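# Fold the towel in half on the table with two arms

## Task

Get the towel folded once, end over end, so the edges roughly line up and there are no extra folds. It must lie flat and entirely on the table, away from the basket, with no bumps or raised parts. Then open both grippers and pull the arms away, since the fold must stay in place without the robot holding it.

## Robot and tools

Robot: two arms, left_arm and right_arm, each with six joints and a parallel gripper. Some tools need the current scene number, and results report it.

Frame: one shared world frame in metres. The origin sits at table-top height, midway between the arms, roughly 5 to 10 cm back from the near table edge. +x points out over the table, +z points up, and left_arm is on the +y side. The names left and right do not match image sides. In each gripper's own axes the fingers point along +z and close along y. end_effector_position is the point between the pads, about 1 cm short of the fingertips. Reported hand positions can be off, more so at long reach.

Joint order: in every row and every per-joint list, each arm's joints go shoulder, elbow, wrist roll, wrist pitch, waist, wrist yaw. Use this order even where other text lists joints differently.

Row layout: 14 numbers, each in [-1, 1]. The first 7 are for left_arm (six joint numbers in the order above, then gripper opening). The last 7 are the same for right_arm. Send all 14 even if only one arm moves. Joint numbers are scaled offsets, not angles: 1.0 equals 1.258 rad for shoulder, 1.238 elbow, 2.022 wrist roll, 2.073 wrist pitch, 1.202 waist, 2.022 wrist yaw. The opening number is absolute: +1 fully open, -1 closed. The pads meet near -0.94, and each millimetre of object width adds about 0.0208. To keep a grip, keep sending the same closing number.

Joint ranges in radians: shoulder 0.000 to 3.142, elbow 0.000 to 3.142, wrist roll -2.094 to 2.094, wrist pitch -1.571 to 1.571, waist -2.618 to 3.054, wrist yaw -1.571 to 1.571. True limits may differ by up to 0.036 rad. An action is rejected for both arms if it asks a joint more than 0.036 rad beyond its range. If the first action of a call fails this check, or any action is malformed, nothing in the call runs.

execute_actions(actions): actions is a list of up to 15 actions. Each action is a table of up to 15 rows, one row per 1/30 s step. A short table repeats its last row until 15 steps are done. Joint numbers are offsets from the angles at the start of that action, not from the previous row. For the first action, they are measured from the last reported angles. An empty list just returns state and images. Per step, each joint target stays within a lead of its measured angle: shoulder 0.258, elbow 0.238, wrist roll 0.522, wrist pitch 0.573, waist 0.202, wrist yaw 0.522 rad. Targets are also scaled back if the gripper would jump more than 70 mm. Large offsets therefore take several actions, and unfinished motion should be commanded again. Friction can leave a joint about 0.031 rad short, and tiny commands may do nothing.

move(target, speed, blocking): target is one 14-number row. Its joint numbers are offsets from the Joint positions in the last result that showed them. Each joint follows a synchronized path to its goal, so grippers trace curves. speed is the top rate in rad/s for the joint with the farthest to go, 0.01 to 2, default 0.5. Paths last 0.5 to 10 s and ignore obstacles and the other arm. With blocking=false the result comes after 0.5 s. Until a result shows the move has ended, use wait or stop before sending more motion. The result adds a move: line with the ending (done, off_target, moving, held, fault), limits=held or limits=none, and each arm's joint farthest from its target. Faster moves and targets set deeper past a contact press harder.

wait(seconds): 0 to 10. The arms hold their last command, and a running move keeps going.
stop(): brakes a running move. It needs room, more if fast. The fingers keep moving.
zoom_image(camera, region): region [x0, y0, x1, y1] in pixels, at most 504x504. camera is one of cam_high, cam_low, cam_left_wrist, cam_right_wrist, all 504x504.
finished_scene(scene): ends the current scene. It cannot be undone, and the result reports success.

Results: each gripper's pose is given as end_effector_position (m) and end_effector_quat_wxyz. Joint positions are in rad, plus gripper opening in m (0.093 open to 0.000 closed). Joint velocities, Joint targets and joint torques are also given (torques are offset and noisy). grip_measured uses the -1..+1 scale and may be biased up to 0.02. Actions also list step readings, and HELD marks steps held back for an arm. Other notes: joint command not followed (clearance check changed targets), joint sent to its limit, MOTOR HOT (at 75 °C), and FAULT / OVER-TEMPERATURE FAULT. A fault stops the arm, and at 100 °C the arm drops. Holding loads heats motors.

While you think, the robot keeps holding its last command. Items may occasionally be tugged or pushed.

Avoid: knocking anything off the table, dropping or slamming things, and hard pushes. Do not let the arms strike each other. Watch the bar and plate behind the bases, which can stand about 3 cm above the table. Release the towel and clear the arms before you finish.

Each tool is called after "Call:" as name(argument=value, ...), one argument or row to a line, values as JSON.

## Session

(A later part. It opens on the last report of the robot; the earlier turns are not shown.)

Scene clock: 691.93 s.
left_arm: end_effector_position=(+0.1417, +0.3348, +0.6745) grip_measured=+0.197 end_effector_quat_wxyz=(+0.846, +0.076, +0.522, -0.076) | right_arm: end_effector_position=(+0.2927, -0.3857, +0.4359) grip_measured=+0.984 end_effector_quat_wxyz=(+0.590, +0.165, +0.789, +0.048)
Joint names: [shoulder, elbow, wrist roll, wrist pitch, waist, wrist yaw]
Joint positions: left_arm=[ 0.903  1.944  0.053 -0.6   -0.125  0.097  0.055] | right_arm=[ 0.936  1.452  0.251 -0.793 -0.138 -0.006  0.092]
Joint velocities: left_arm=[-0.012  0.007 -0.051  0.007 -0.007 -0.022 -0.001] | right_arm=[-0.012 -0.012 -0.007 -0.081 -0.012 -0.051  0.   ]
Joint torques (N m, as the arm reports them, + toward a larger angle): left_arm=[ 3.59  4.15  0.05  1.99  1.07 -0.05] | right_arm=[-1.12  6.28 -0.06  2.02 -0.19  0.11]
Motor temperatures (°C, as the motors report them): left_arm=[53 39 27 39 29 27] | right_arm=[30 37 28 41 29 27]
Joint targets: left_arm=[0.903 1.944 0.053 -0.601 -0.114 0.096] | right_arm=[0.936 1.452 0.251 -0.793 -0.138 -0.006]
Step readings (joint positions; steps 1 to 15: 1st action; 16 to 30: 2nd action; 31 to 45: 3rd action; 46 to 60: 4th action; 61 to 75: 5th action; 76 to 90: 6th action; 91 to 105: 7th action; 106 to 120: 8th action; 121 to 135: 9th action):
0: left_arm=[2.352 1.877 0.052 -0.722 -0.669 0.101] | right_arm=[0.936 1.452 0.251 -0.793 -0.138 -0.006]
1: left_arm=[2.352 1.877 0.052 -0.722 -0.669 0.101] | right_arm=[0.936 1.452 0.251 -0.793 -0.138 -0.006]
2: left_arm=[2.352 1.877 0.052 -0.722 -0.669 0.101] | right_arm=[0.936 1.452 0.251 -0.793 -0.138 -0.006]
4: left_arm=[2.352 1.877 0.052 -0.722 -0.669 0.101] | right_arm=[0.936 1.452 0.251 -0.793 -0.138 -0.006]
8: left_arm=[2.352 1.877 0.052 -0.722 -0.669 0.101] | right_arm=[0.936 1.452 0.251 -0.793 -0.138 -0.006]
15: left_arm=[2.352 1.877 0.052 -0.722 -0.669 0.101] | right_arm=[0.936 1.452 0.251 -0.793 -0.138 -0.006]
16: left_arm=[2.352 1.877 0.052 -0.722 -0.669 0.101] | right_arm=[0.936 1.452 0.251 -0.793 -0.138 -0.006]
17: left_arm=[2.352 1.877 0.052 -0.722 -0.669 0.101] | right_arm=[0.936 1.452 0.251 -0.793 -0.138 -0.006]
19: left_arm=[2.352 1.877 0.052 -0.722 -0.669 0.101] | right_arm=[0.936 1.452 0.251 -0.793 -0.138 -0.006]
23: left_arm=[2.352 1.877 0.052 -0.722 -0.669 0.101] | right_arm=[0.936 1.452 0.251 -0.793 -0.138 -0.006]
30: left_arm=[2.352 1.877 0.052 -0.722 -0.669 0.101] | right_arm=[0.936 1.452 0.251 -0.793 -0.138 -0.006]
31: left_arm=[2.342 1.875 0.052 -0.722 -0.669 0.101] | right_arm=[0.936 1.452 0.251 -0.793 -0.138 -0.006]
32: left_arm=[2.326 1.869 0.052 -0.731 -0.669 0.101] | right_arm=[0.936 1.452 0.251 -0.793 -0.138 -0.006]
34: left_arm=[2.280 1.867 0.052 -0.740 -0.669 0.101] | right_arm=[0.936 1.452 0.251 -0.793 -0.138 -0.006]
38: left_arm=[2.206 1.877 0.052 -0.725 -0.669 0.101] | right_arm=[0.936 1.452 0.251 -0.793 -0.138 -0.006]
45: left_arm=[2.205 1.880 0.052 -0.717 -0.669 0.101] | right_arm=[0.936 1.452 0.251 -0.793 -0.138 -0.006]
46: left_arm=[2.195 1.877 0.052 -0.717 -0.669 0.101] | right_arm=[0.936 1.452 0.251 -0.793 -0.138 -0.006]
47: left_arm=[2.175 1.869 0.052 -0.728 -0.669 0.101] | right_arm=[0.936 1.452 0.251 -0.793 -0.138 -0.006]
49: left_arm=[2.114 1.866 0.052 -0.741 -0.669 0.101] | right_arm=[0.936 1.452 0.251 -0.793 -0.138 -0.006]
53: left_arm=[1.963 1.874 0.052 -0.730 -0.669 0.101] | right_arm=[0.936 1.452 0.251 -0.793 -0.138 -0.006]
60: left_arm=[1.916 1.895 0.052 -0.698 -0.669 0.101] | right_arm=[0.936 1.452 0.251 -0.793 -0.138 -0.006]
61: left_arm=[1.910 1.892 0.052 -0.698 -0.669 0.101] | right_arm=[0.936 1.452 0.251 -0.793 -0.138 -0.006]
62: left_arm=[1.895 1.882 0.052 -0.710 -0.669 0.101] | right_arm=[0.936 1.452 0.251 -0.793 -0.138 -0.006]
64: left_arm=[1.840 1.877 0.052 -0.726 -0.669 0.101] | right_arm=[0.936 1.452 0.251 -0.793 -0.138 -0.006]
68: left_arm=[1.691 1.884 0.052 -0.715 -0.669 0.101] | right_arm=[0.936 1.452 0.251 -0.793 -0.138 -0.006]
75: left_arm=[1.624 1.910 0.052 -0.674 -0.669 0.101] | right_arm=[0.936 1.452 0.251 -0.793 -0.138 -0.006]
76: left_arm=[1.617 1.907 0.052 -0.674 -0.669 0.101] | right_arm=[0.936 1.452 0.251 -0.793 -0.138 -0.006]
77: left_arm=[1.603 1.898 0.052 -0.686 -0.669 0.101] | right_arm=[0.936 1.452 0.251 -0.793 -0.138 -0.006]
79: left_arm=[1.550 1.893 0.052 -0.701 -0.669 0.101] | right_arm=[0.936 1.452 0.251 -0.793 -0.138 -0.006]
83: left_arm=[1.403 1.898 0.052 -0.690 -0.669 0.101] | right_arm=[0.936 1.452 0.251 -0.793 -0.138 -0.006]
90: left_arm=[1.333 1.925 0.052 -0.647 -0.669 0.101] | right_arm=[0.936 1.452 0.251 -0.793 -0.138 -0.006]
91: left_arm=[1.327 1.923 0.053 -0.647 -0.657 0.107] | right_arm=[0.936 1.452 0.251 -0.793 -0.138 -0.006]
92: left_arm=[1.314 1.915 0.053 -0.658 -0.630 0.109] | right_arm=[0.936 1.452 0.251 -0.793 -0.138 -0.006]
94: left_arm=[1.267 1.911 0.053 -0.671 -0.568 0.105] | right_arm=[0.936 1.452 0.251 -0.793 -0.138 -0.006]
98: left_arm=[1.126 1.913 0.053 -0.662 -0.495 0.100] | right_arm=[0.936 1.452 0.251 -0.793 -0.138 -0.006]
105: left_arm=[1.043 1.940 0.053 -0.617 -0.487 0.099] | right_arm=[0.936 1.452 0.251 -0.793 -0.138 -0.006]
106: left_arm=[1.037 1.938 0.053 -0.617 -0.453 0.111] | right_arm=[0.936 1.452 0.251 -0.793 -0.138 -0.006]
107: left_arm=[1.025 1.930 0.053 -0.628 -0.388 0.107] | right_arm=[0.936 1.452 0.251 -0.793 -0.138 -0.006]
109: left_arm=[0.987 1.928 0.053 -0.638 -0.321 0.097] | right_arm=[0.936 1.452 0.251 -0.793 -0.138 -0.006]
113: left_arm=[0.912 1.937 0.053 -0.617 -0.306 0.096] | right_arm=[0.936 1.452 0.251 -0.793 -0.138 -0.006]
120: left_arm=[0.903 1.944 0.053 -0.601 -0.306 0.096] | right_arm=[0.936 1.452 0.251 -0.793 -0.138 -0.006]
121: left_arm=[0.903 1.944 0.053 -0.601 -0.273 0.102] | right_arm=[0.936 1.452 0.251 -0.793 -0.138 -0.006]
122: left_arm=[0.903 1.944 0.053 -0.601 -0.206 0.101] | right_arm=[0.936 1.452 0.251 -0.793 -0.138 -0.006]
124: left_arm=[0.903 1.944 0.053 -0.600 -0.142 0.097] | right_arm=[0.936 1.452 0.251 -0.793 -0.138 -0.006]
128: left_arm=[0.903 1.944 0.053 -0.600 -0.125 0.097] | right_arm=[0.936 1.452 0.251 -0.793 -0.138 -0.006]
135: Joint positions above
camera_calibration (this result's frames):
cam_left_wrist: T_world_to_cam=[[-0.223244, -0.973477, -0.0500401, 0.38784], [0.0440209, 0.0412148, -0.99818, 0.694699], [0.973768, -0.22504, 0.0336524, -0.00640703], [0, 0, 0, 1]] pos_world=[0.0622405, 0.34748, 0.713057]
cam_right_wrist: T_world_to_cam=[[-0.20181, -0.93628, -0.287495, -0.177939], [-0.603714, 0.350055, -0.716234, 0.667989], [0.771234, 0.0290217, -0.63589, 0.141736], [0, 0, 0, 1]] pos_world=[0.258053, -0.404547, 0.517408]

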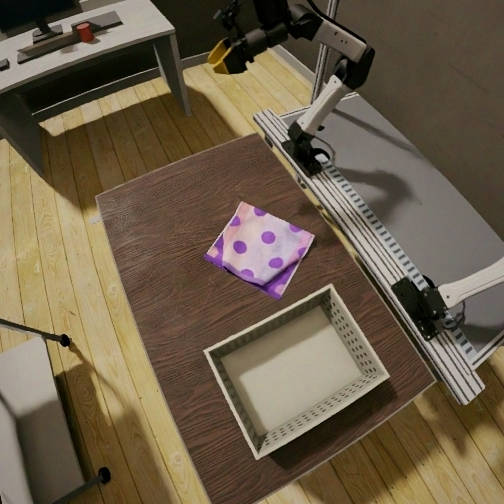

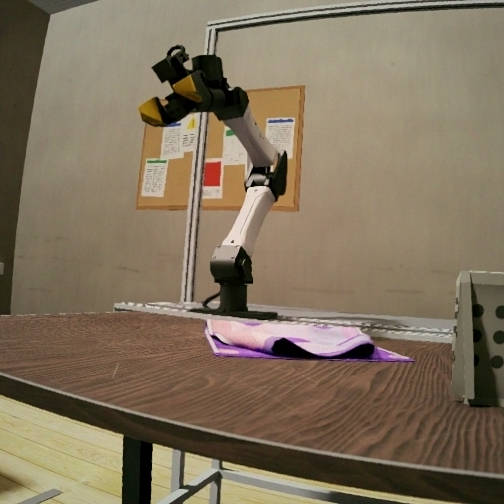

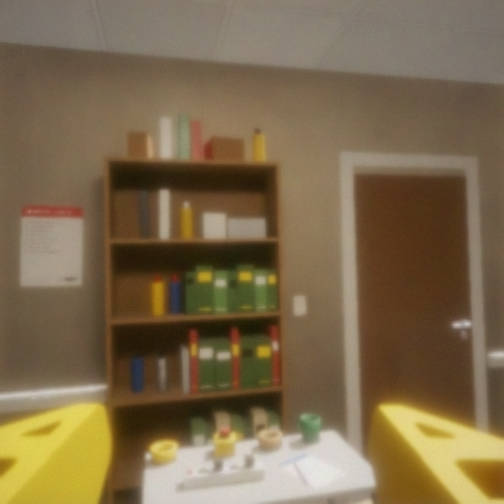

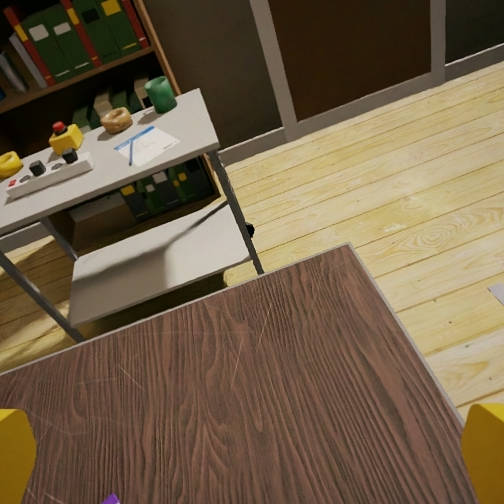

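Call:
move(
  target=[0,0,0,0,0,0,0.2,0.6,0.35,-0.297,-0.031,0.522,0,0],
  speed=1,
)

Call:
move(
  target=[0,0,0,0,0,0,0.2,0.455,0,0,0,0,0,0],
  speed=0.7,
)

Scene clock: 757.17 s.
left_arm: end_effector_position=(+0.1417, +0.3348, +0.6745) grip_measured=+0.197 end_effector_quat_wxyz=(+0.846, +0.076, +0.522, -0.076) | right_arm: end_effector_position=(+0.4311, -0.1242, +0.3272) grip_measured=+0.003 end_effector_quat_wxyz=(+0.420, -0.355, +0.834, +0.051)
Joint names: [shoulder, elbow, wrist roll, wrist pitch, waist, wrist yaw]
Joint positions: left_arm=[ 0.903  1.944  0.053 -0.6   -0.125  0.097  0.055] | right_arm=[ 1.699  1.857 -0.341 -0.853  0.483 -0.004  0.045]
Joint velocities: left_arm=[-0.007  0.007 -0.066 -0.095  0.007 -0.081  0.001] | right_arm=[-0.007  0.007 -0.007  0.007  0.002  0.007  0.001]
Joint torques (N m, as the arm reports them, + toward a larger angle): left_arm=[ 3.45  4.07  0.04  1.95  0.17 -0.05] | right_arm=[-10.29   9.39  -0.11   1.72   0.44   0.07]
Motor temperatures (°C, as the motors report them): left_arm=[39 35 27 42 29 27] | right_arm=[30 37 28 43 29 27]
Joint targets: left_arm=[0.903 1.944 0.053 -0.600 -0.125 0.097] | right_arm=[1.691 1.886 -0.350 -0.857 0.490 -0.005]
move: off_target (right_arm); limits=none; left_arm: farthest joint: the waist, 0.000 radians from its target (0.000 radians at the start); right_arm: farthest joint: the elbow, 0.028 radians from its target (0.433 radians at the start)
camera_calibration (this result's frames):
cam_left_wrist: T_world_to_cam=[[-0.223244, -0.973477, -0.0500401, 0.38784], [0.0440209, 0.0412148, -0.99818, 0.694699], [0.973768, -0.22504, 0.0336524, -0.00640703], [0, 0, 0, 1]] pos_world=[0.0622405, 0.34748, 0.713057]
cam_right_wrist: T_world_to_cam=[[0.631372, -0.750103, 0.196762, -0.430915], [-0.635733, -0.645956, -0.422592, 0.376246], [0.444087, 0.141725, -0.884704, 0.194797], [0, 0, 0, 1]] pos_world=[0.424753, -0.1078, 0.416124]

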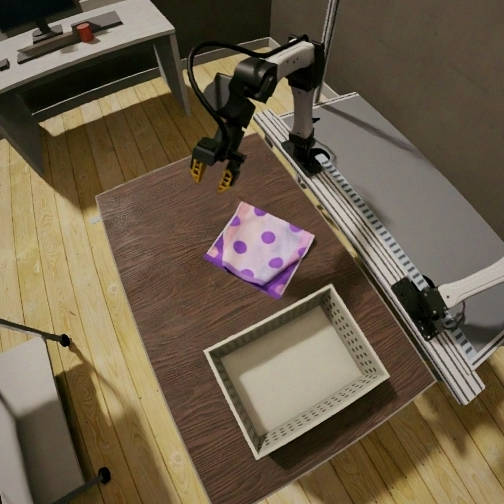

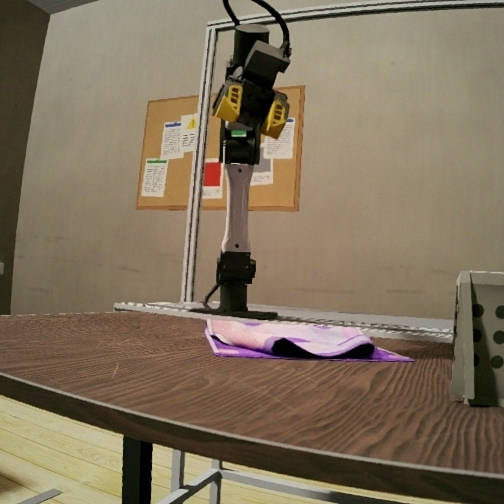

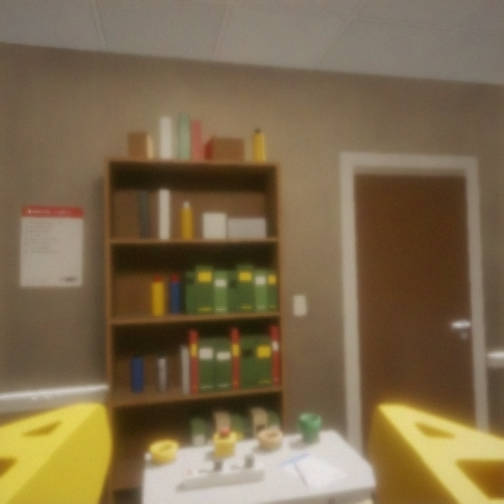

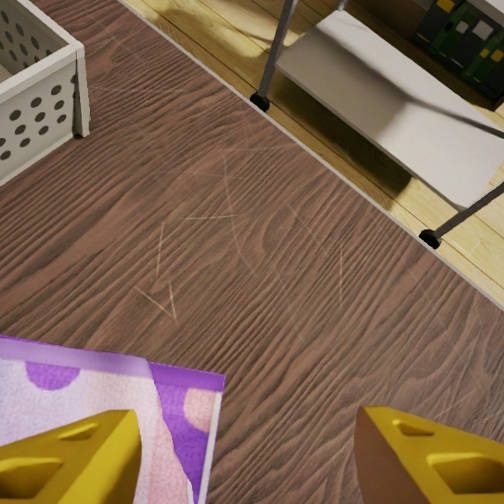

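Scene clock: 758.43 s.
left_arm: end_effector_position=(+0.1417, +0.3348, +0.6745) grip_measured=+0.197 end_effector_quat_wxyz=(+0.846, +0.076, +0.522, -0.076) | right_arm: end_effector_position=(+0.4577, -0.0964, +0.0428) grip_measured=+0.003 end_effector_quat_wxyz=(+0.140, -0.393, +0.908, +0.033)
Joint names: [shoulder, elbow, wrist roll, wrist pitch, waist, wrist yaw]
Joint positions: left_arm=[ 0.903  1.944  0.053 -0.6   -0.125  0.097  0.055] | right_arm=[ 2.285  1.857 -0.341 -0.854  0.483 -0.004  0.045]
Joint velocities: left_arm=[-0.012  0.002  0.007 -0.007 -0.012 -0.051 -0.001] | right_arm=[ 0.002 -0.002  0.007  0.007 -0.007 -0.066 -0.   ]
Joint torques (N m, as the arm reports them, + toward a larger angle): left_arm=[ 3.48  4.07  0.04  1.95  0.14 -0.04] | right_arm=[-15.78   6.78  -0.03   0.93  -0.17   0.08]
Motor temperatures (°C, as the motors report them): left_arm=[39 35 27 42 29 27] | right_arm=[30 37 28 43 29 27]
Joint targets: left_arm=[0.903 1.944 0.053 -0.600 -0.125 0.097] | right_arm=[2.271 1.857 -0.341 -0.853 0.483 -0.004]
move: done; limits=none; left_arm: farthest joint: the waist, 0.000 radians from its target (0.000 radians at the start); right_arm: farthest joint: the shoulder, 0.014 radians from its target (0.573 radians at the start)
camera_calibration (this result's frames):
cam_left_wrist: T_world_to_cam=[[-0.223244, -0.973477, -0.0500401, 0.38784], [0.0440209, 0.0412148, -0.99818, 0.694699], [0.973768, -0.22504, 0.0336524, -0.00640703], [0, 0, 0, 1]] pos_world=[0.0622405, 0.34748, 0.713057]
cam_right_wrist: T_world_to_cam=[[0.713545, -0.699507, 0.039276, -0.396894], [-0.698156, -0.705242, 0.123333, 0.290413], [-0.0585731, -0.115424, -0.991588, 0.137291], [0, 0, 0, 1]] pos_world=[0.493997, -0.0569717, 0.115907]

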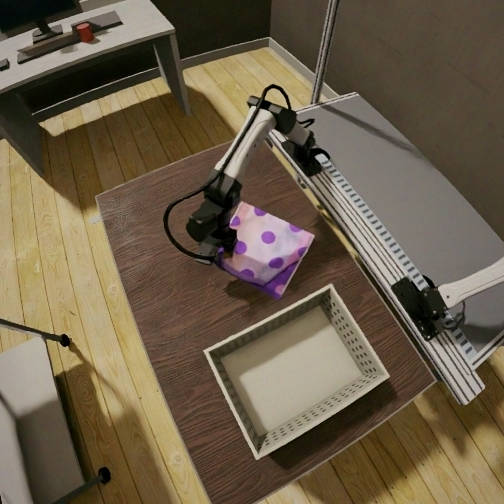

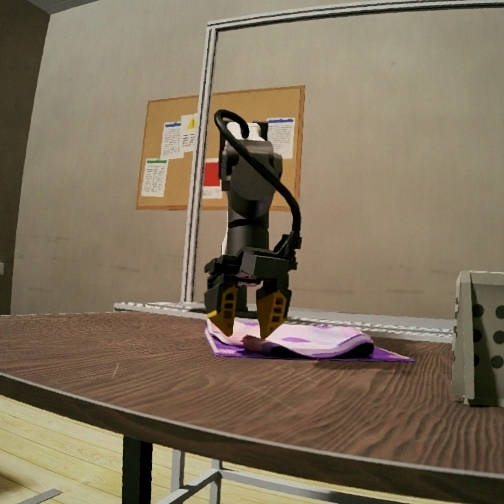

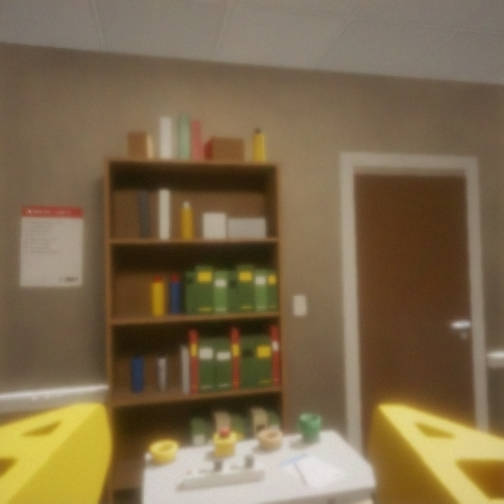

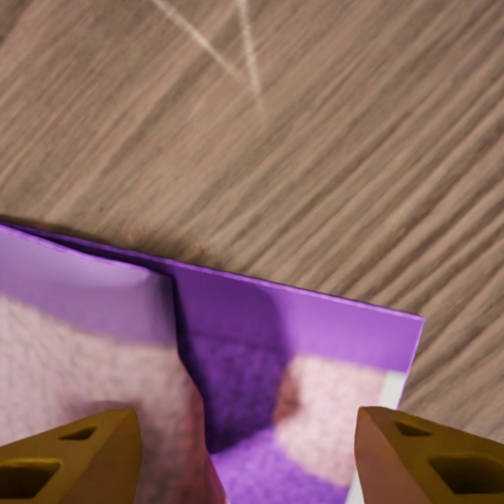

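Call:
execute_actions(
  actions=[
    [[0,0,0,0,0,0,0.2,0,0,0,0,0.04,0,0]],
    [[0,0,0,0,0,0,0.2,0.035,0,0,0,0,0,0]],
  ],
)

Scene clock: 768.10 s.
left_arm: end_effector_position=(+0.1417, +0.3348, +0.6745) grip_measured=+0.197 end_effector_quat_wxyz=(+0.846, +0.076, +0.522, -0.076) | right_arm: end_effector_position=(+0.4457, -0.0807, +0.0261) grip_measured=+0.003 end_effector_quat_wxyz=(+0.123, -0.411, +0.903, +0.034)
Joint names: [shoulder, elbow, wrist roll, wrist pitch, waist, wrist yaw]
Joint positions: left_arm=[ 0.903  1.944  0.053 -0.6   -0.125  0.097  0.055] | right_arm=[ 2.321  1.857 -0.341 -0.853  0.521 -0.003  0.045]
Joint velocities: left_arm=[-0.012  0.002  0.022 -0.037  0.002 -0.007 -0.   ] | right_arm=[-0.012 -0.007  0.022  0.007  0.007  0.037 -0.   ]
Joint torques (N m, as the arm reports them, + toward a larger angle): left_arm=[ 3.47  4.06  0.03  1.95  0.18 -0.05] | right_arm=[-13.97   6.68  -0.03   0.85  -0.15   0.09]
Motor temperatures (°C, as the motors report them): left_arm=[38 35 27 42 29 27] | right_arm=[36 38 28 41 29 27]
Joint targets: left_arm=[0.903 1.944 0.053 -0.600 -0.125 0.097] | right_arm=[2.329 1.857 -0.341 -0.854 0.521 -0.002]
Step readings (joint positions; steps 1 to 15: 1st action; 16 to 30: 2nd action):
0: left_arm=[0.903 1.944 0.053 -0.600 -0.125 0.097] | right_arm=[2.285 1.857 -0.341 -0.854 0.483 -0.004]
1: left_arm=[0.903 1.944 0.053 -0.600 -0.125 0.097] | right_arm=[2.285 1.857 -0.341 -0.854 0.486 -0.004]
2: left_arm=[0.903 1.944 0.053 -0.600 -0.125 0.097] | right_arm=[2.285 1.857 -0.341 -0.854 0.489 -0.002]
4: left_arm=[0.903 1.944 0.053 -0.600 -0.125 0.097] | right_arm=[2.285 1.857 -0.341 -0.854 0.501 -0.002]
8: left_arm=[0.903 1.944 0.053 -0.600 -0.125 0.097] | right_arm=[2.285 1.857 -0.341 -0.854 0.520 -0.002]
15: left_arm=[0.903 1.944 0.053 -0.600 -0.125 0.097] | right_arm=[2.285 1.857 -0.341 -0.854 0.521 -0.002]
16: left_arm=[0.903 1.944 0.053 -0.600 -0.125 0.097] | right_arm=[2.288 1.857 -0.341 -0.854 0.521 -0.002]
17: left_arm=[0.903 1.944 0.053 -0.600 -0.125 0.097] | right_arm=[2.292 1.857 -0.341 -0.853 0.521 -0.002]
19: left_arm=[0.903 1.944 0.053 -0.600 -0.125 0.097] | right_arm=[2.305 1.857 -0.341 -0.853 0.521 -0.002]
23: left_arm=[0.903 1.944 0.053 -0.600 -0.125 0.097] | right_arm=[2.321 1.857 -0.341 -0.853 0.521 -0.003]
30: Joint positions above
camera_calibration (this result's frames):
cam_left_wrist: T_world_to_cam=[[-0.223244, -0.973477, -0.0500401, 0.38784], [0.0440209, 0.0412148, -0.99818, 0.694699], [0.973768, -0.22504, 0.0336524, -0.00640703], [0, 0, 0, 1]] pos_world=[0.0622405, 0.34748, 0.713057]
cam_right_wrist: T_world_to_cam=[[0.740904, -0.670931, 0.0302041, -0.386372], [-0.666565, -0.729092, 0.155293, 0.27832], [-0.0821695, -0.13519, -0.987407, 0.130561], [0, 0, 0, 1]] pos_world=[0.482511, -0.0386579, 0.0973658]

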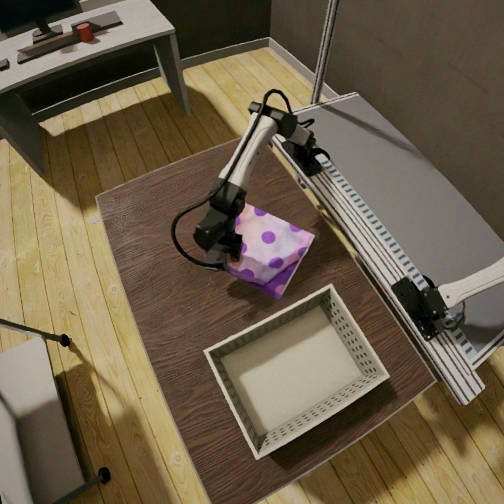

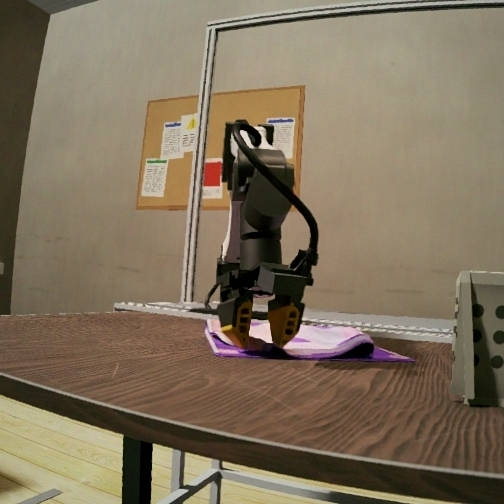

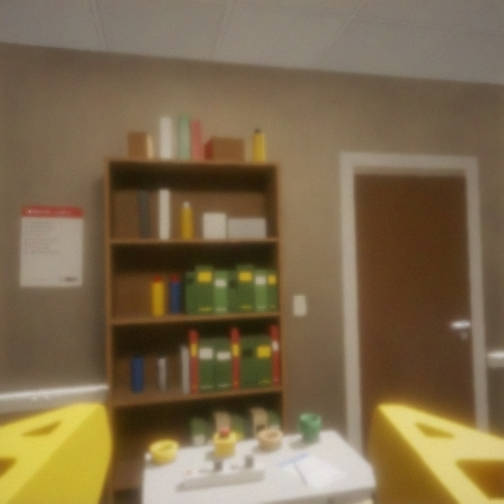

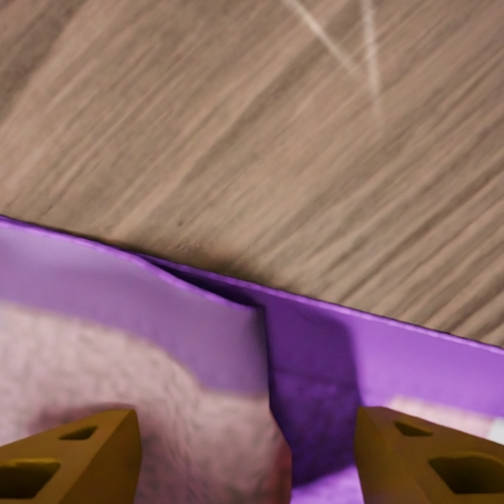

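Good. Close and lift.

Call:
execute_actions(
  actions=[
    [[0,0,0,0,0,0,0.2,0,0,0,0,0,0,-0.5]],
    [[0,0,0,0,0,0,0.2,0,0,0,0,0,0,-1]],
    [[0,0,0,0,0,0,0.2,0,0,0,0,0,0,-1]],
    [[0,0,0,0,0,0,0.2,-0.05,0,0,0,0,0,-1]],
    [[0,0,0,0,0,0,0.2,-0.06,0,0,0,0,0,-1]],
  ],
)

Scene clock: 775.97 s.
left_arm: end_effector_position=(+0.1417, +0.3348, +0.6745) grip_measured=+0.197 end_effector_quat_wxyz=(+0.846, +0.076, +0.522, -0.076) | right_arm: end_effector_position=(+0.4533, -0.0794, +0.0812) grip_measured=-0.999 end_effector_quat_wxyz=(+0.177, -0.406, +0.896, +0.039)
Joint names: [shoulder, elbow, wrist roll, wrist pitch, waist, wrist yaw]
Joint positions: left_arm=[ 0.903  1.944  0.053 -0.6   -0.125  0.097  0.055] | right_arm=[ 2.208  1.857 -0.341 -0.856  0.519 -0.005  0.   ]
Joint velocities: left_arm=[-0.017 -0.002 -0.007 -0.081 -0.007 -0.007 -0.001] | right_arm=[-0.022 -0.017 -0.007 -0.051 -0.007  0.051  0.   ]
Joint torques (N m, as the arm reports them, + toward a larger angle): left_arm=[ 3.45  4.05  0.04  1.95  0.19 -0.05] | right_arm=[-15.19   7.01  -0.03   1.08  -0.2    0.08]
Motor temperatures (°C, as the motors report them): left_arm=[38 35 27 42 29 27] | right_arm=[38 38 28 40 29 27]
Joint targets: left_arm=[0.903 1.944 0.053 -0.600 -0.125 0.097] | right_arm=[2.197 1.857 -0.341 -0.852 0.519 -0.005]
Step readings (joint positions; steps 1 to 15: 1st action; 16 to 30: 2nd action; 31 to 45: 3rd action; 46 to 60: 4th action; 61 to 75: 5th action):
0: left_arm=[0.903 1.944 0.053 -0.600 -0.125 0.097] | right_arm=[2.321 1.857 -0.341 -0.853 0.521 -0.003]
1: left_arm=[0.903 1.944 0.053 -0.600 -0.125 0.097] | right_arm=[2.321 1.857 -0.341 -0.853 0.521 -0.004]
2: left_arm=[0.903 1.944 0.053 -0.600 -0.125 0.097] | right_arm=[2.321 1.857 -0.341 -0.853 0.521 -0.007]
4: left_arm=[0.903 1.944 0.053 -0.600 -0.125 0.097] | right_arm=[2.321 1.857 -0.341 -0.853 0.521 -0.010]
8: left_arm=[0.903 1.944 0.053 -0.600 -0.125 0.097] | right_arm=[2.321 1.857 -0.341 -0.853 0.521 -0.010]
15: left_arm=[0.903 1.944 0.053 -0.600 -0.125 0.097] | right_arm=[2.321 1.857 -0.341 -0.853 0.521 -0.010]
16: left_arm=[0.903 1.944 0.053 -0.600 -0.125 0.097] | right_arm=[2.321 1.857 -0.341 -0.853 0.521 -0.011]
17: left_arm=[0.903 1.944 0.053 -0.600 -0.125 0.097] | right_arm=[2.321 1.857 -0.341 -0.853 0.521 -0.009]
19: left_arm=[0.903 1.944 0.053 -0.600 -0.125 0.097] | right_arm=[2.321 1.857 -0.341 -0.851 0.519 -0.006]
23: left_arm=[0.903 1.944 0.053 -0.600 -0.125 0.097] | right_arm=[2.321 1.857 -0.341 -0.851 0.519 -0.006]
30: left_arm=[0.903 1.944 0.053 -0.600 -0.125 0.097] | right_arm=[2.321 1.857 -0.341 -0.851 0.519 -0.006]
31: left_arm=[0.903 1.944 0.053 -0.600 -0.125 0.097] | right_arm=[2.321 1.857 -0.341 -0.851 0.519 -0.006]
32: left_arm=[0.903 1.944 0.053 -0.600 -0.125 0.097] | right_arm=[2.321 1.857 -0.341 -0.851 0.519 -0.006]
34: left_arm=[0.903 1.944 0.053 -0.600 -0.125 0.097] | right_arm=[2.321 1.857 -0.341 -0.851 0.519 -0.006]
38: left_arm=[0.903 1.944 0.053 -0.600 -0.125 0.097] | right_arm=[2.321 1.857 -0.341 -0.851 0.519 -0.006]
45: left_arm=[0.903 1.944 0.053 -0.600 -0.125 0.097] | right_arm=[2.321 1.857 -0.341 -0.851 0.519 -0.006]
46: left_arm=[0.903 1.944 0.053 -0.600 -0.125 0.097] | right_arm=[2.316 1.857 -0.341 -0.851 0.519 -0.006]
47: left_arm=[0.903 1.944 0.053 -0.600 -0.125 0.097] | right_arm=[2.309 1.857 -0.341 -0.852 0.519 -0.005]
49: left_arm=[0.903 1.944 0.053 -0.600 -0.125 0.097] | right_arm=[2.291 1.857 -0.341 -0.852 0.519 -0.005]
53: left_arm=[0.903 1.944 0.053 -0.600 -0.125 0.097] | right_arm=[2.273 1.857 -0.341 -0.852 0.519 -0.005]
60: left_arm=[0.903 1.944 0.053 -0.600 -0.125 0.097] | right_arm=[2.272 1.857 -0.341 -0.852 0.519 -0.005]
61: left_arm=[0.903 1.944 0.053 -0.600 -0.125 0.097] | right_arm=[2.268 1.857 -0.341 -0.852 0.519 -0.005]
62: left_arm=[0.903 1.944 0.053 -0.600 -0.125 0.097] | right_arm=[2.262 1.857 -0.341 -0.856 0.519 -0.005]
64: left_arm=[0.903 1.944 0.053 -0.600 -0.125 0.097] | right_arm=[2.241 1.857 -0.341 -0.856 0.519 -0.005]
68: left_arm=[0.903 1.944 0.053 -0.600 -0.125 0.097] | right_arm=[2.210 1.857 -0.341 -0.856 0.519 -0.005]
75: Joint positions above
camera_calibration (this result's frames):
cam_left_wrist: T_world_to_cam=[[-0.223244, -0.973477, -0.0500401, 0.38784], [0.0440209, 0.0412148, -0.99818, 0.694699], [0.973768, -0.22504, 0.0336524, -0.00640703], [0, 0, 0, 1]] pos_world=[0.0622405, 0.34748, 0.713057]
cam_right_wrist: T_world_to_cam=[[0.732969, -0.677428, 0.0620282, -0.392314], [-0.680177, -0.731262, 0.0511315, 0.290196], [0.010721, -0.079668, -0.996764, 0.148837], [0, 0, 0, 1]] pos_world=[0.483343, -0.0416975, 0.157852]

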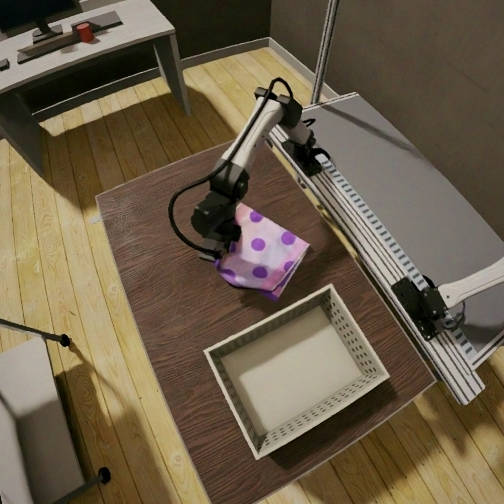

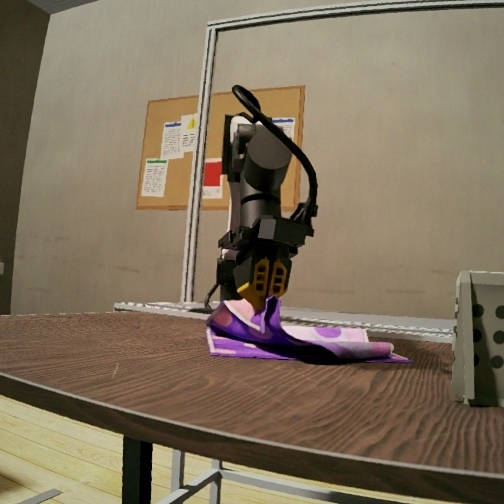

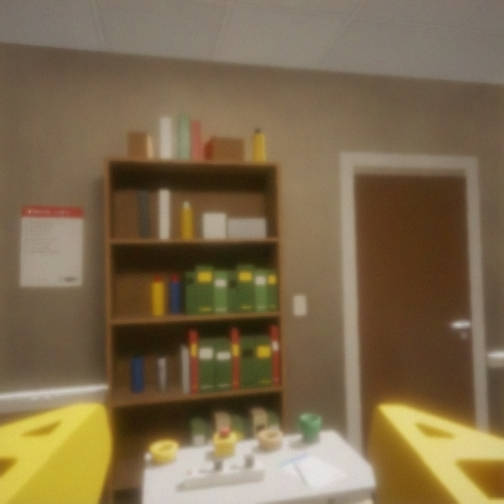

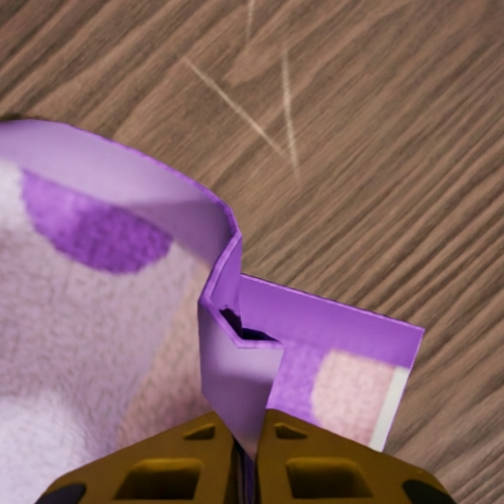

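Call:
execute_actions(
  actions=[
    [[0,0,0,0,0,0,0.2,0.05,0,0,0,0,0,-1]],
    [[0,0,0,0,0,0,0.2,0,0,0,0,0,0,-0.6]],
    [[0,0,0,0,0,0,0.2,0,0,0,0,0,0,0.1]],
    [[0,0,0,0,0,0,0.2,-0.1,0,0,0,0,0,0.2]],
    [[0,0,0,0,0,0,0.2,-0.2,0,0,0,0,0,0.2]],
    [[0,0,0,0,0,0,0.2,-0.2,0,0,0,0,-0,0.2]],
    [[0,0,0,0,0,0,0.2,-0.2,0,0,0,-0.16,0,0.2]],
    [[0,0,0,0,0,0,0.2,-0.2,0,0,0,-0.16,0,0.2]],
    [[0,0,0,0,0,0,0.2,0,0,0,0,-0.16,0,0.2]],
  ],
)

Call:
zoom_image(
  camera="cam_high",
  region=[170,175,340,335],
)

Call:
zoom_image(
  camera="cam_low",
  region=[180,290,480,400],
)

Scene clock: 804.47 s.
left_arm: end_effector_position=(+0.1417, +0.3348, +0.6745) grip_measured=+0.197 end_effector_quat_wxyz=(+0.846, +0.076, +0.522, -0.076) | right_arm: end_effector_position=(+0.2920, -0.3631, +0.5327) grip_measured=+0.197 end_effector_quat_wxyz=(+0.643, -0.100, +0.751, -0.114)
Joint names: [shoulder, elbow, wrist roll, wrist pitch, waist, wrist yaw]
Joint positions: left_arm=[ 0.903  1.944  0.053 -0.6   -0.125  0.097  0.055] | right_arm=[ 1.087  1.843 -0.343 -0.88  -0.036  0.009  0.055]
Joint velocities: left_arm=[-0.002  0.007  0.037 -0.037  0.002  0.007  0.   ] | right_arm=[-0.002 -0.017 -0.051  0.022  0.007 -0.007 -0.001]
Joint torques (N m, as the arm reports them, + toward a larger angle): left_arm=[ 3.48  4.05  0.04  1.95  0.18 -0.04] | right_arm=[-1.4   5.1  -0.01  2.04 -1.26  0.05]
Motor temperatures (°C, as the motors report them): left_arm=[37 34 27 42 29 27] | right_arm=[46 38 28 40 29 27]
Joint targets: left_arm=[0.903 1.944 0.053 -0.600 -0.125 0.097] | right_arm=[1.085 1.843 -0.342 -0.879 -0.047 0.005]
Step readings (joint positions; steps 1 to 15: 1st action; 16 to 30: 2nd action; 31 to 45: 3rd action; 46 to 60: 4th action; 61 to 75: 5th action; 76 to 90: 6th action; 91 to 105: 7th action; 106 to 120: 8th action; 121 to 135: 9th action):
0: left_arm=[0.903 1.944 0.053 -0.600 -0.125 0.097] | right_arm=[2.208 1.857 -0.341 -0.856 0.519 -0.005]
1: left_arm=[0.903 1.944 0.053 -0.600 -0.125 0.097] | right_arm=[2.213 1.857 -0.341 -0.856 0.519 -0.005]
2: left_arm=[0.903 1.944 0.053 -0.600 -0.125 0.097] | right_arm=[2.219 1.857 -0.341 -0.854 0.519 -0.005]
4: left_arm=[0.903 1.944 0.053 -0.600 -0.125 0.097] | right_arm=[2.241 1.857 -0.341 -0.854 0.519 -0.005]
8: left_arm=[0.903 1.944 0.053 -0.600 -0.125 0.097] | right_arm=[2.273 1.857 -0.341 -0.854 0.519 -0.004]
15: left_arm=[0.903 1.944 0.053 -0.600 -0.125 0.097] | right_arm=[2.274 1.857 -0.341 -0.854 0.519 -0.004]
16: left_arm=[0.903 1.944 0.053 -0.600 -0.125 0.097] | right_arm=[2.274 1.857 -0.341 -0.854 0.519 -0.004]
17: left_arm=[0.903 1.944 0.053 -0.600 -0.125 0.097] | right_arm=[2.274 1.857 -0.341 -0.854 0.519 -0.004]
19: left_arm=[0.903 1.944 0.053 -0.600 -0.125 0.097] | right_arm=[2.274 1.857 -0.341 -0.854 0.519 -0.004]
23: left_arm=[0.903 1.944 0.053 -0.600 -0.125 0.097] | right_arm=[2.274 1.857 -0.341 -0.854 0.519 -0.004]
30: left_arm=[0.903 1.944 0.053 -0.600 -0.125 0.097] | right_arm=[2.274 1.857 -0.341 -0.854 0.519 -0.004]
31: left_arm=[0.903 1.944 0.053 -0.600 -0.125 0.097] | right_arm=[2.274 1.857 -0.341 -0.854 0.519 -0.004]
32: left_arm=[0.903 1.944 0.053 -0.600 -0.125 0.097] | right_arm=[2.274 1.857 -0.341 -0.854 0.519 -0.004]
34: left_arm=[0.903 1.944 0.053 -0.600 -0.125 0.097] | right_arm=[2.274 1.857 -0.341 -0.854 0.519 -0.004]
38: left_arm=[0.903 1.944 0.053 -0.600 -0.125 0.097] | right_arm=[2.274 1.857 -0.341 -0.854 0.519 -0.004]
45: left_arm=[0.903 1.944 0.053 -0.600 -0.125 0.097] | right_arm=[2.274 1.857 -0.341 -0.854 0.519 -0.004]
46: left_arm=[0.903 1.944 0.053 -0.600 -0.125 0.097] | right_arm=[2.265 1.856 -0.341 -0.854 0.519 -0.004]
47: left_arm=[0.903 1.944 0.053 -0.600 -0.125 0.097] | right_arm=[2.252 1.851 -0.341 -0.859 0.519 -0.004]
49: left_arm=[0.903 1.944 0.053 -0.600 -0.125 0.097] | right_arm=[2.211 1.850 -0.341 -0.864 0.519 -0.004]
53: left_arm=[0.903 1.944 0.053 -0.600 -0.125 0.097] | right_arm=[2.149 1.850 -0.341 -0.862 0.519 -0.004]
60: left_arm=[0.903 1.944 0.053 -0.600 -0.125 0.097] | right_arm=[2.147 1.850 -0.341 -0.862 0.519 -0.004]
61: left_arm=[0.903 1.944 0.053 -0.600 -0.125 0.097] | right_arm=[2.136 1.848 -0.341 -0.862 0.519 -0.004]
62: left_arm=[0.903 1.944 0.053 -0.600 -0.125 0.097] | right_arm=[2.117 1.839 -0.341 -0.868 0.519 -0.004]
64: left_arm=[0.903 1.944 0.053 -0.600 -0.125 0.097] | right_arm=[2.058 1.835 -0.341 -0.876 0.519 -0.004]
68: left_arm=[0.903 1.944 0.053 -0.600 -0.125 0.097] | right_arm=[1.915 1.836 -0.341 -0.873 0.519 -0.004]
75: left_arm=[0.903 1.944 0.053 -0.600 -0.125 0.097] | right_arm=[1.883 1.849 -0.341 -0.864 0.519 -0.004]
76: left_arm=[0.903 1.944 0.053 -0.600 -0.125 0.097] | right_arm=[1.874 1.846 -0.341 -0.864 0.519 -0.004]
77: left_arm=[0.903 1.944 0.053 -0.600 -0.125 0.097] | right_arm=[1.857 1.836 -0.341 -0.871 0.519 -0.004]
79: left_arm=[0.903 1.944 0.053 -0.600 -0.125 0.097] | right_arm=[1.798 1.832 -0.341 -0.880 0.519 -0.004]
83: left_arm=[0.903 1.944 0.053 -0.600 -0.125 0.097] | right_arm=[1.655 1.834 -0.341 -0.878 0.519 -0.004]
90: left_arm=[0.903 1.944 0.053 -0.600 -0.125 0.097] | right_arm=[1.618 1.848 -0.341 -0.868 0.519 -0.004]
91: left_arm=[0.903 1.944 0.053 -0.600 -0.125 0.097] | right_arm=[1.611 1.846 -0.341 -0.869 0.510 -0.009]
92: left_arm=[0.903 1.944 0.053 -0.600 -0.125 0.097] | right_arm=[1.597 1.839 -0.341 -0.874 0.491 -0.013]
94: left_arm=[0.903 1.944 0.053 -0.600 -0.125 0.097] | right_arm=[1.549 1.836 -0.341 -0.881 0.431 -0.012]
98: left_arm=[0.903 1.944 0.053 -0.600 -0.125 0.097] | right_arm=[1.413 1.836 -0.341 -0.881 0.335 -0.001]
105: left_arm=[0.903 1.944 0.053 -0.600 -0.125 0.097] | right_arm=[1.352 1.844 -0.341 -0.874 0.327 0.001]
106: left_arm=[0.903 1.944 0.053 -0.600 -0.125 0.097] | right_arm=[1.344 1.842 -0.342 -0.874 0.315 -0.005]
107: left_arm=[0.903 1.944 0.053 -0.600 -0.125 0.097] | right_arm=[1.328 1.833 -0.342 -0.880 0.286 -0.008]
109: left_arm=[0.903 1.944 0.053 -0.600 -0.125 0.097] | right_arm=[1.275 1.830 -0.342 -0.889 0.220 -0.003]
113: left_arm=[0.903 1.944 0.053 -0.600 -0.125 0.097] | right_arm=[1.133 1.830 -0.342 -0.886 0.148 0.006]
120: left_arm=[0.903 1.944 0.053 -0.600 -0.125 0.097] | right_arm=[1.085 1.843 -0.342 -0.879 0.145 0.006]
121: left_arm=[0.903 1.944 0.053 -0.600 -0.125 0.097] | right_arm=[1.086 1.843 -0.343 -0.879 0.114 -0.009]
122: left_arm=[0.903 1.944 0.053 -0.600 -0.125 0.097] | right_arm=[1.087 1.843 -0.343 -0.880 0.051 -0.007]
124: left_arm=[0.903 1.944 0.053 -0.600 -0.125 0.097] | right_arm=[1.087 1.843 -0.343 -0.880 -0.021 0.007]
128: left_arm=[0.903 1.944 0.053 -0.600 -0.125 0.097] | right_arm=[1.087 1.843 -0.343 -0.880 -0.036 0.009]
135: Joint positions above
camera_calibration (this result's frames):
cam_left_wrist: T_world_to_cam=[[-0.223244, -0.973477, -0.0500401, 0.38784], [0.0440209, 0.0412148, -0.99818, 0.694699], [0.973768, -0.22504, 0.0336524, -0.00640703], [0, 0, 0, 1]] pos_world=[0.0622405, 0.34748, 0.713057]
cam_right_wrist: T_world_to_cam=[[0.007766, -0.959031, 0.283195, -0.50251], [-0.534775, -0.243286, -0.809214, 0.542978], [0.844959, -0.145161, -0.514755, 0.0539091], [0, 0, 0, 1]] pos_world=[0.248723, -0.341998, 0.609443]

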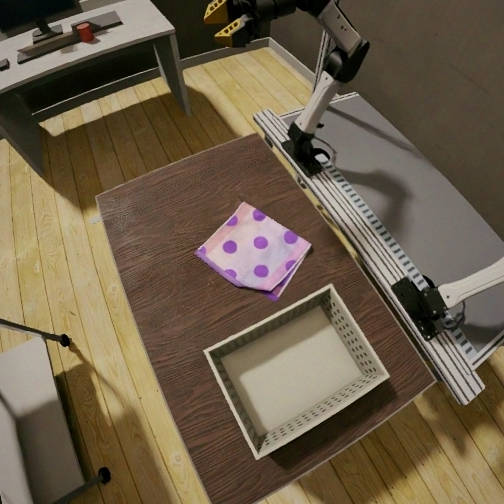

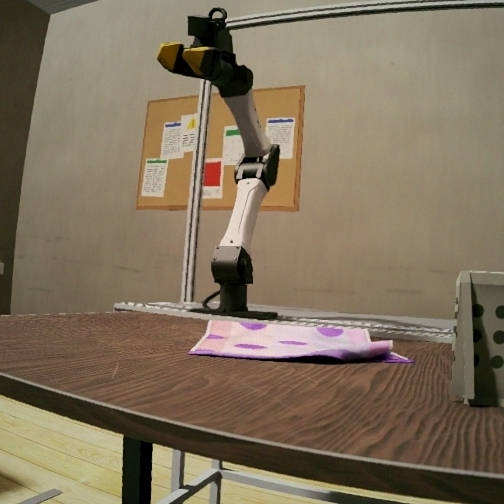

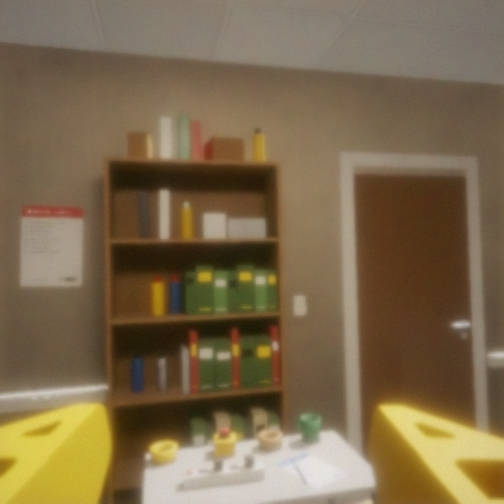

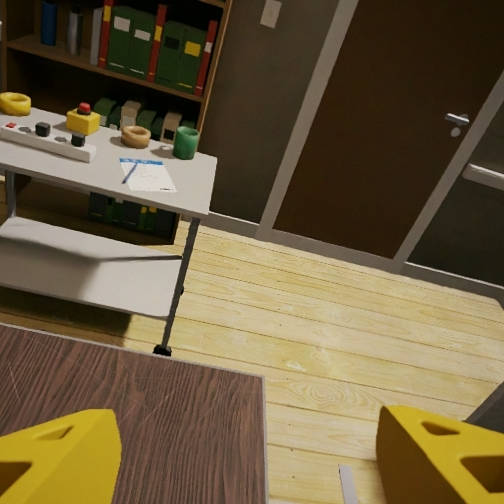

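Region (170, 175, 340, 335) of cam_high's 504x504 image, scaled by 2.965, with more detail than that image has; it fills the top 474 rows of this view, and the rest is white.

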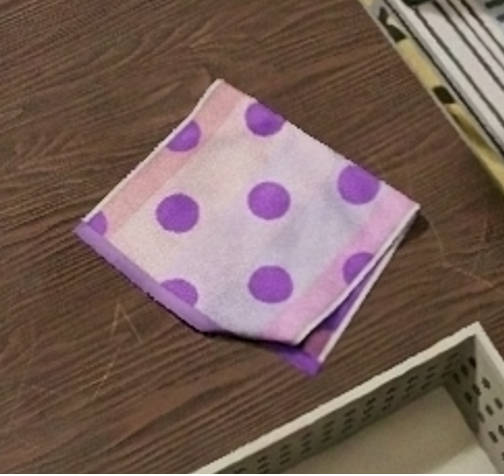

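Region (180, 290, 480, 400) of cam_low's 504x504 image, scaled by 1.680, with more detail than that image has; it fills the top 185 rows of this view, and the rest is white.

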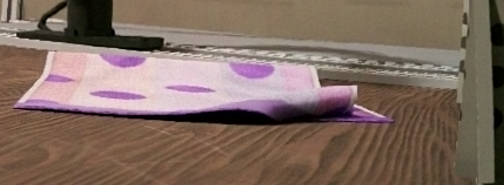

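Call:
move(
  target=[0.97,-0.253,-0.52,-0.141,-0.428,-0.065,0,0,0,0,0,0,0,0.2],
  speed=0.9,
)

Scene clock: 825.33 s.
left_arm: end_effector_position=(+0.3618, +0.0756, +0.0577) grip_measured=+0.002 end_effector_quat_wxyz=(+0.073, -0.168, +0.980, -0.080) | right_arm: end_effector_position=(+0.2920, -0.3631, +0.5327) grip_measured=+0.197 end_effector_quat_wxyz=(+0.643, -0.100, +0.751, -0.114)
Joint names: [shoulder, elbow, wrist roll, wrist pitch, waist, wrist yaw]
Joint positions: left_arm=[ 2.127  1.631 -0.991 -0.893 -0.635 -0.026  0.045] | right_arm=[ 1.087  1.843 -0.343 -0.88  -0.036  0.009  0.055]
Joint velocities: left_arm=[ 0.002 -0.012  0.007 -0.037 -0.002 -0.022  0.001] | right_arm=[-0.007 -0.002  0.081 -0.007  0.012  0.022 -0.   ]
Joint torques (N m, as the arm reports them, + toward a larger angle): left_arm=[-14.35   8.36   0.01   0.81  -0.11  -0.13] | right_arm=[-1.25  5.12 -0.03  2.03 -0.19  0.1 ]
Motor temperatures (°C, as the motors report them): left_arm=[37 34 27 42 29 27] | right_arm=[39 37 28 42 29 27]
Joint targets: left_arm=[2.123 1.630 -0.998 -0.892 -0.640 -0.034] | right_arm=[1.087 1.843 -0.343 -0.880 -0.036 0.009]
move: done; limits=none; left_arm: farthest joint: the wrist yaw, 0.008 radians from its target (0.132 radians at the start); right_arm: farthest joint: the waist, 0.000 radians from its target (0.000 radians at the start)
camera_calibration (this result's frames):
cam_left_wrist: T_world_to_cam=[[0.320744, -0.926537, 0.196603, -0.0608716], [-0.920038, -0.25545, 0.29711, 0.376484], [-0.225061, -0.276179, -0.934384, 0.235144], [0, 0, 0, 1]] pos_world=[0.418826, 0.104715, 0.119825]
cam_right_wrist: T_world_to_cam=[[0.007766, -0.959031, 0.283195, -0.50251], [-0.534775, -0.243286, -0.809214, 0.542978], [0.844959, -0.145161, -0.514755, 0.0539091], [0, 0, 0, 1]] pos_world=[0.248723, -0.341998, 0.609443]

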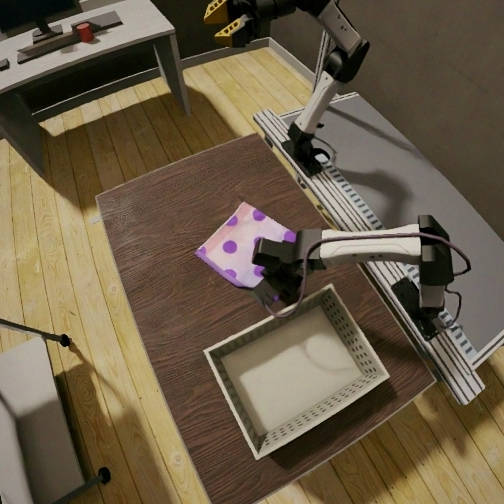

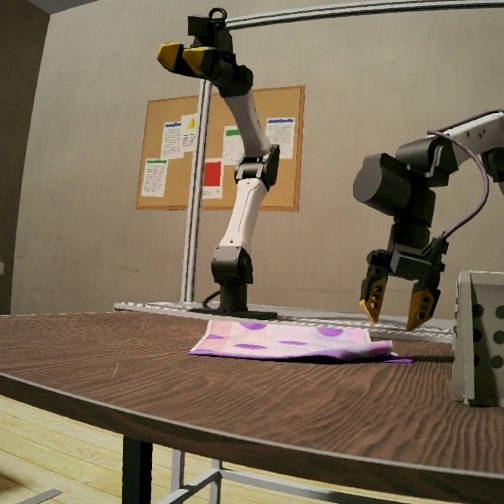

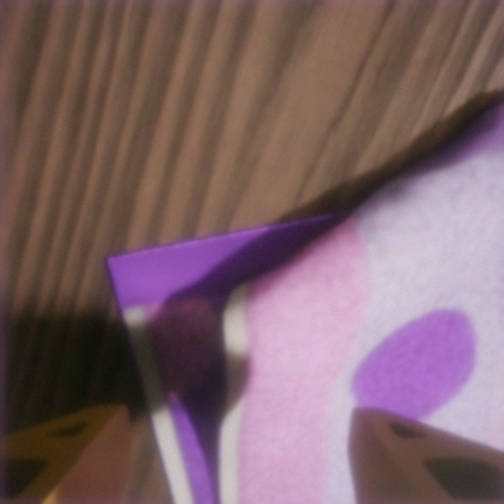

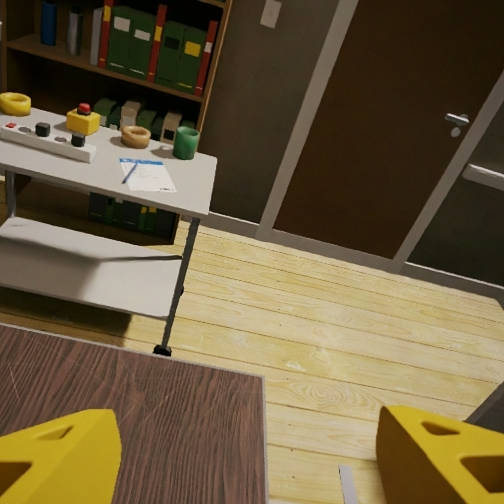

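Call:
move(
  target=[0.097,0.158,0.53,-0.035,0,0,0,0,0,0,0,0,0,0.2],
  speed=1,
)

Scene clock: 843.87 s.
left_arm: end_effector_position=(+0.3850, +0.0581, +0.0646) grip_measured=+0.003 end_effector_quat_wxyz=(+0.110, +0.351, +0.929, -0.034) | right_arm: end_effector_position=(+0.2920, -0.3631, +0.5327) grip_measured=+0.197 end_effector_quat_wxyz=(+0.643, -0.100, +0.751, -0.114)
Joint names: [shoulder, elbow, wrist roll, wrist pitch, waist, wrist yaw]
Joint positions: left_arm=[ 2.226  1.813  0.073 -0.962 -0.635 -0.027  0.045] | right_arm=[ 1.087  1.843 -0.343 -0.88  -0.036  0.009  0.055]
Joint velocities: left_arm=[ 0.012 -0.007 -0.007 -0.037  0.002 -0.007  0.   ] | right_arm=[ 0.007  0.007  0.022 -0.051 -0.002  0.007  0.   ]
Joint torques (N m, as the arm reports them, + toward a larger angle): left_arm=[-13.24  10.01   0.12   0.81   0.19  -0.04] | right_arm=[-1.24  5.12 -0.02  2.03 -0.18  0.1 ]
Motor temperatures (°C, as the motors report them): left_arm=[43 36 27 40 29 27] | right_arm=[36 37 28 43 29 27]
Joint targets: left_arm=[2.249 1.827 0.081 -0.966 -0.635 -0.027] | right_arm=[1.087 1.843 -0.343 -0.880 -0.036 0.009]
move: off_target (left_arm); limits=none; left_arm: farthest joint: the shoulder, 0.023 radians from its target (0.122 radians at the start); right_arm: farthest joint: the waist, 0.000 radians from its target (0.000 radians at the start)
camera_calibration (this result's frames):
cam_left_wrist: T_world_to_cam=[[-0.658792, -0.752324, 0.00137124, 0.293718], [-0.737946, 0.646555, 0.193397, 0.275495], [-0.146384, 0.126397, -0.98112, 0.191315], [0, 0, 0, 1]] pos_world=[0.424805, 0.0186667, 0.13402]
cam_right_wrist: T_world_to_cam=[[0.007766, -0.959031, 0.283195, -0.50251], [-0.534775, -0.243286, -0.809214, 0.542978], [0.844959, -0.145161, -0.514755, 0.0539091], [0, 0, 0, 1]] pos_world=[0.248723, -0.341998, 0.609443]

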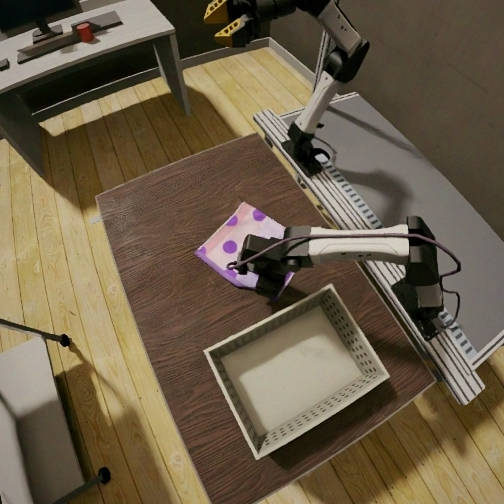

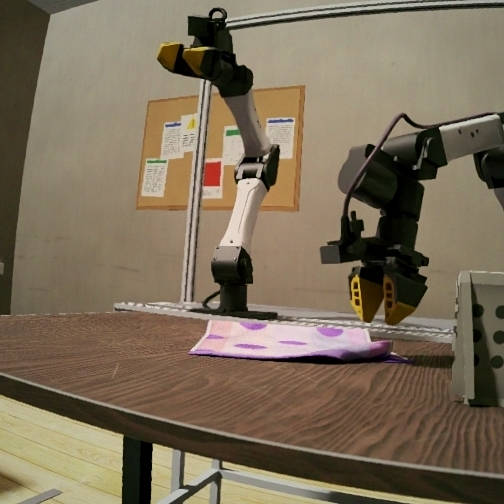

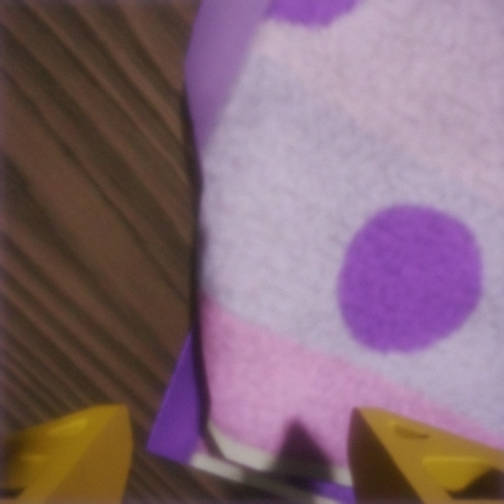

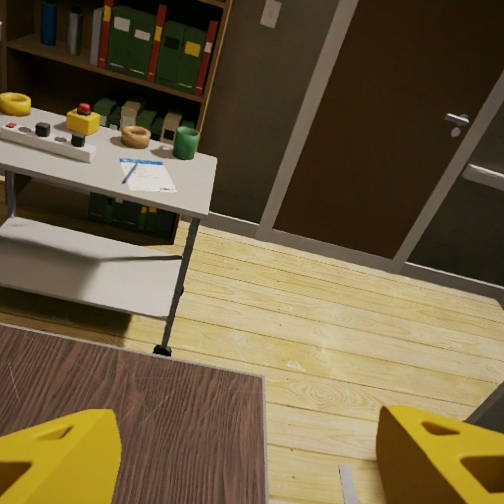

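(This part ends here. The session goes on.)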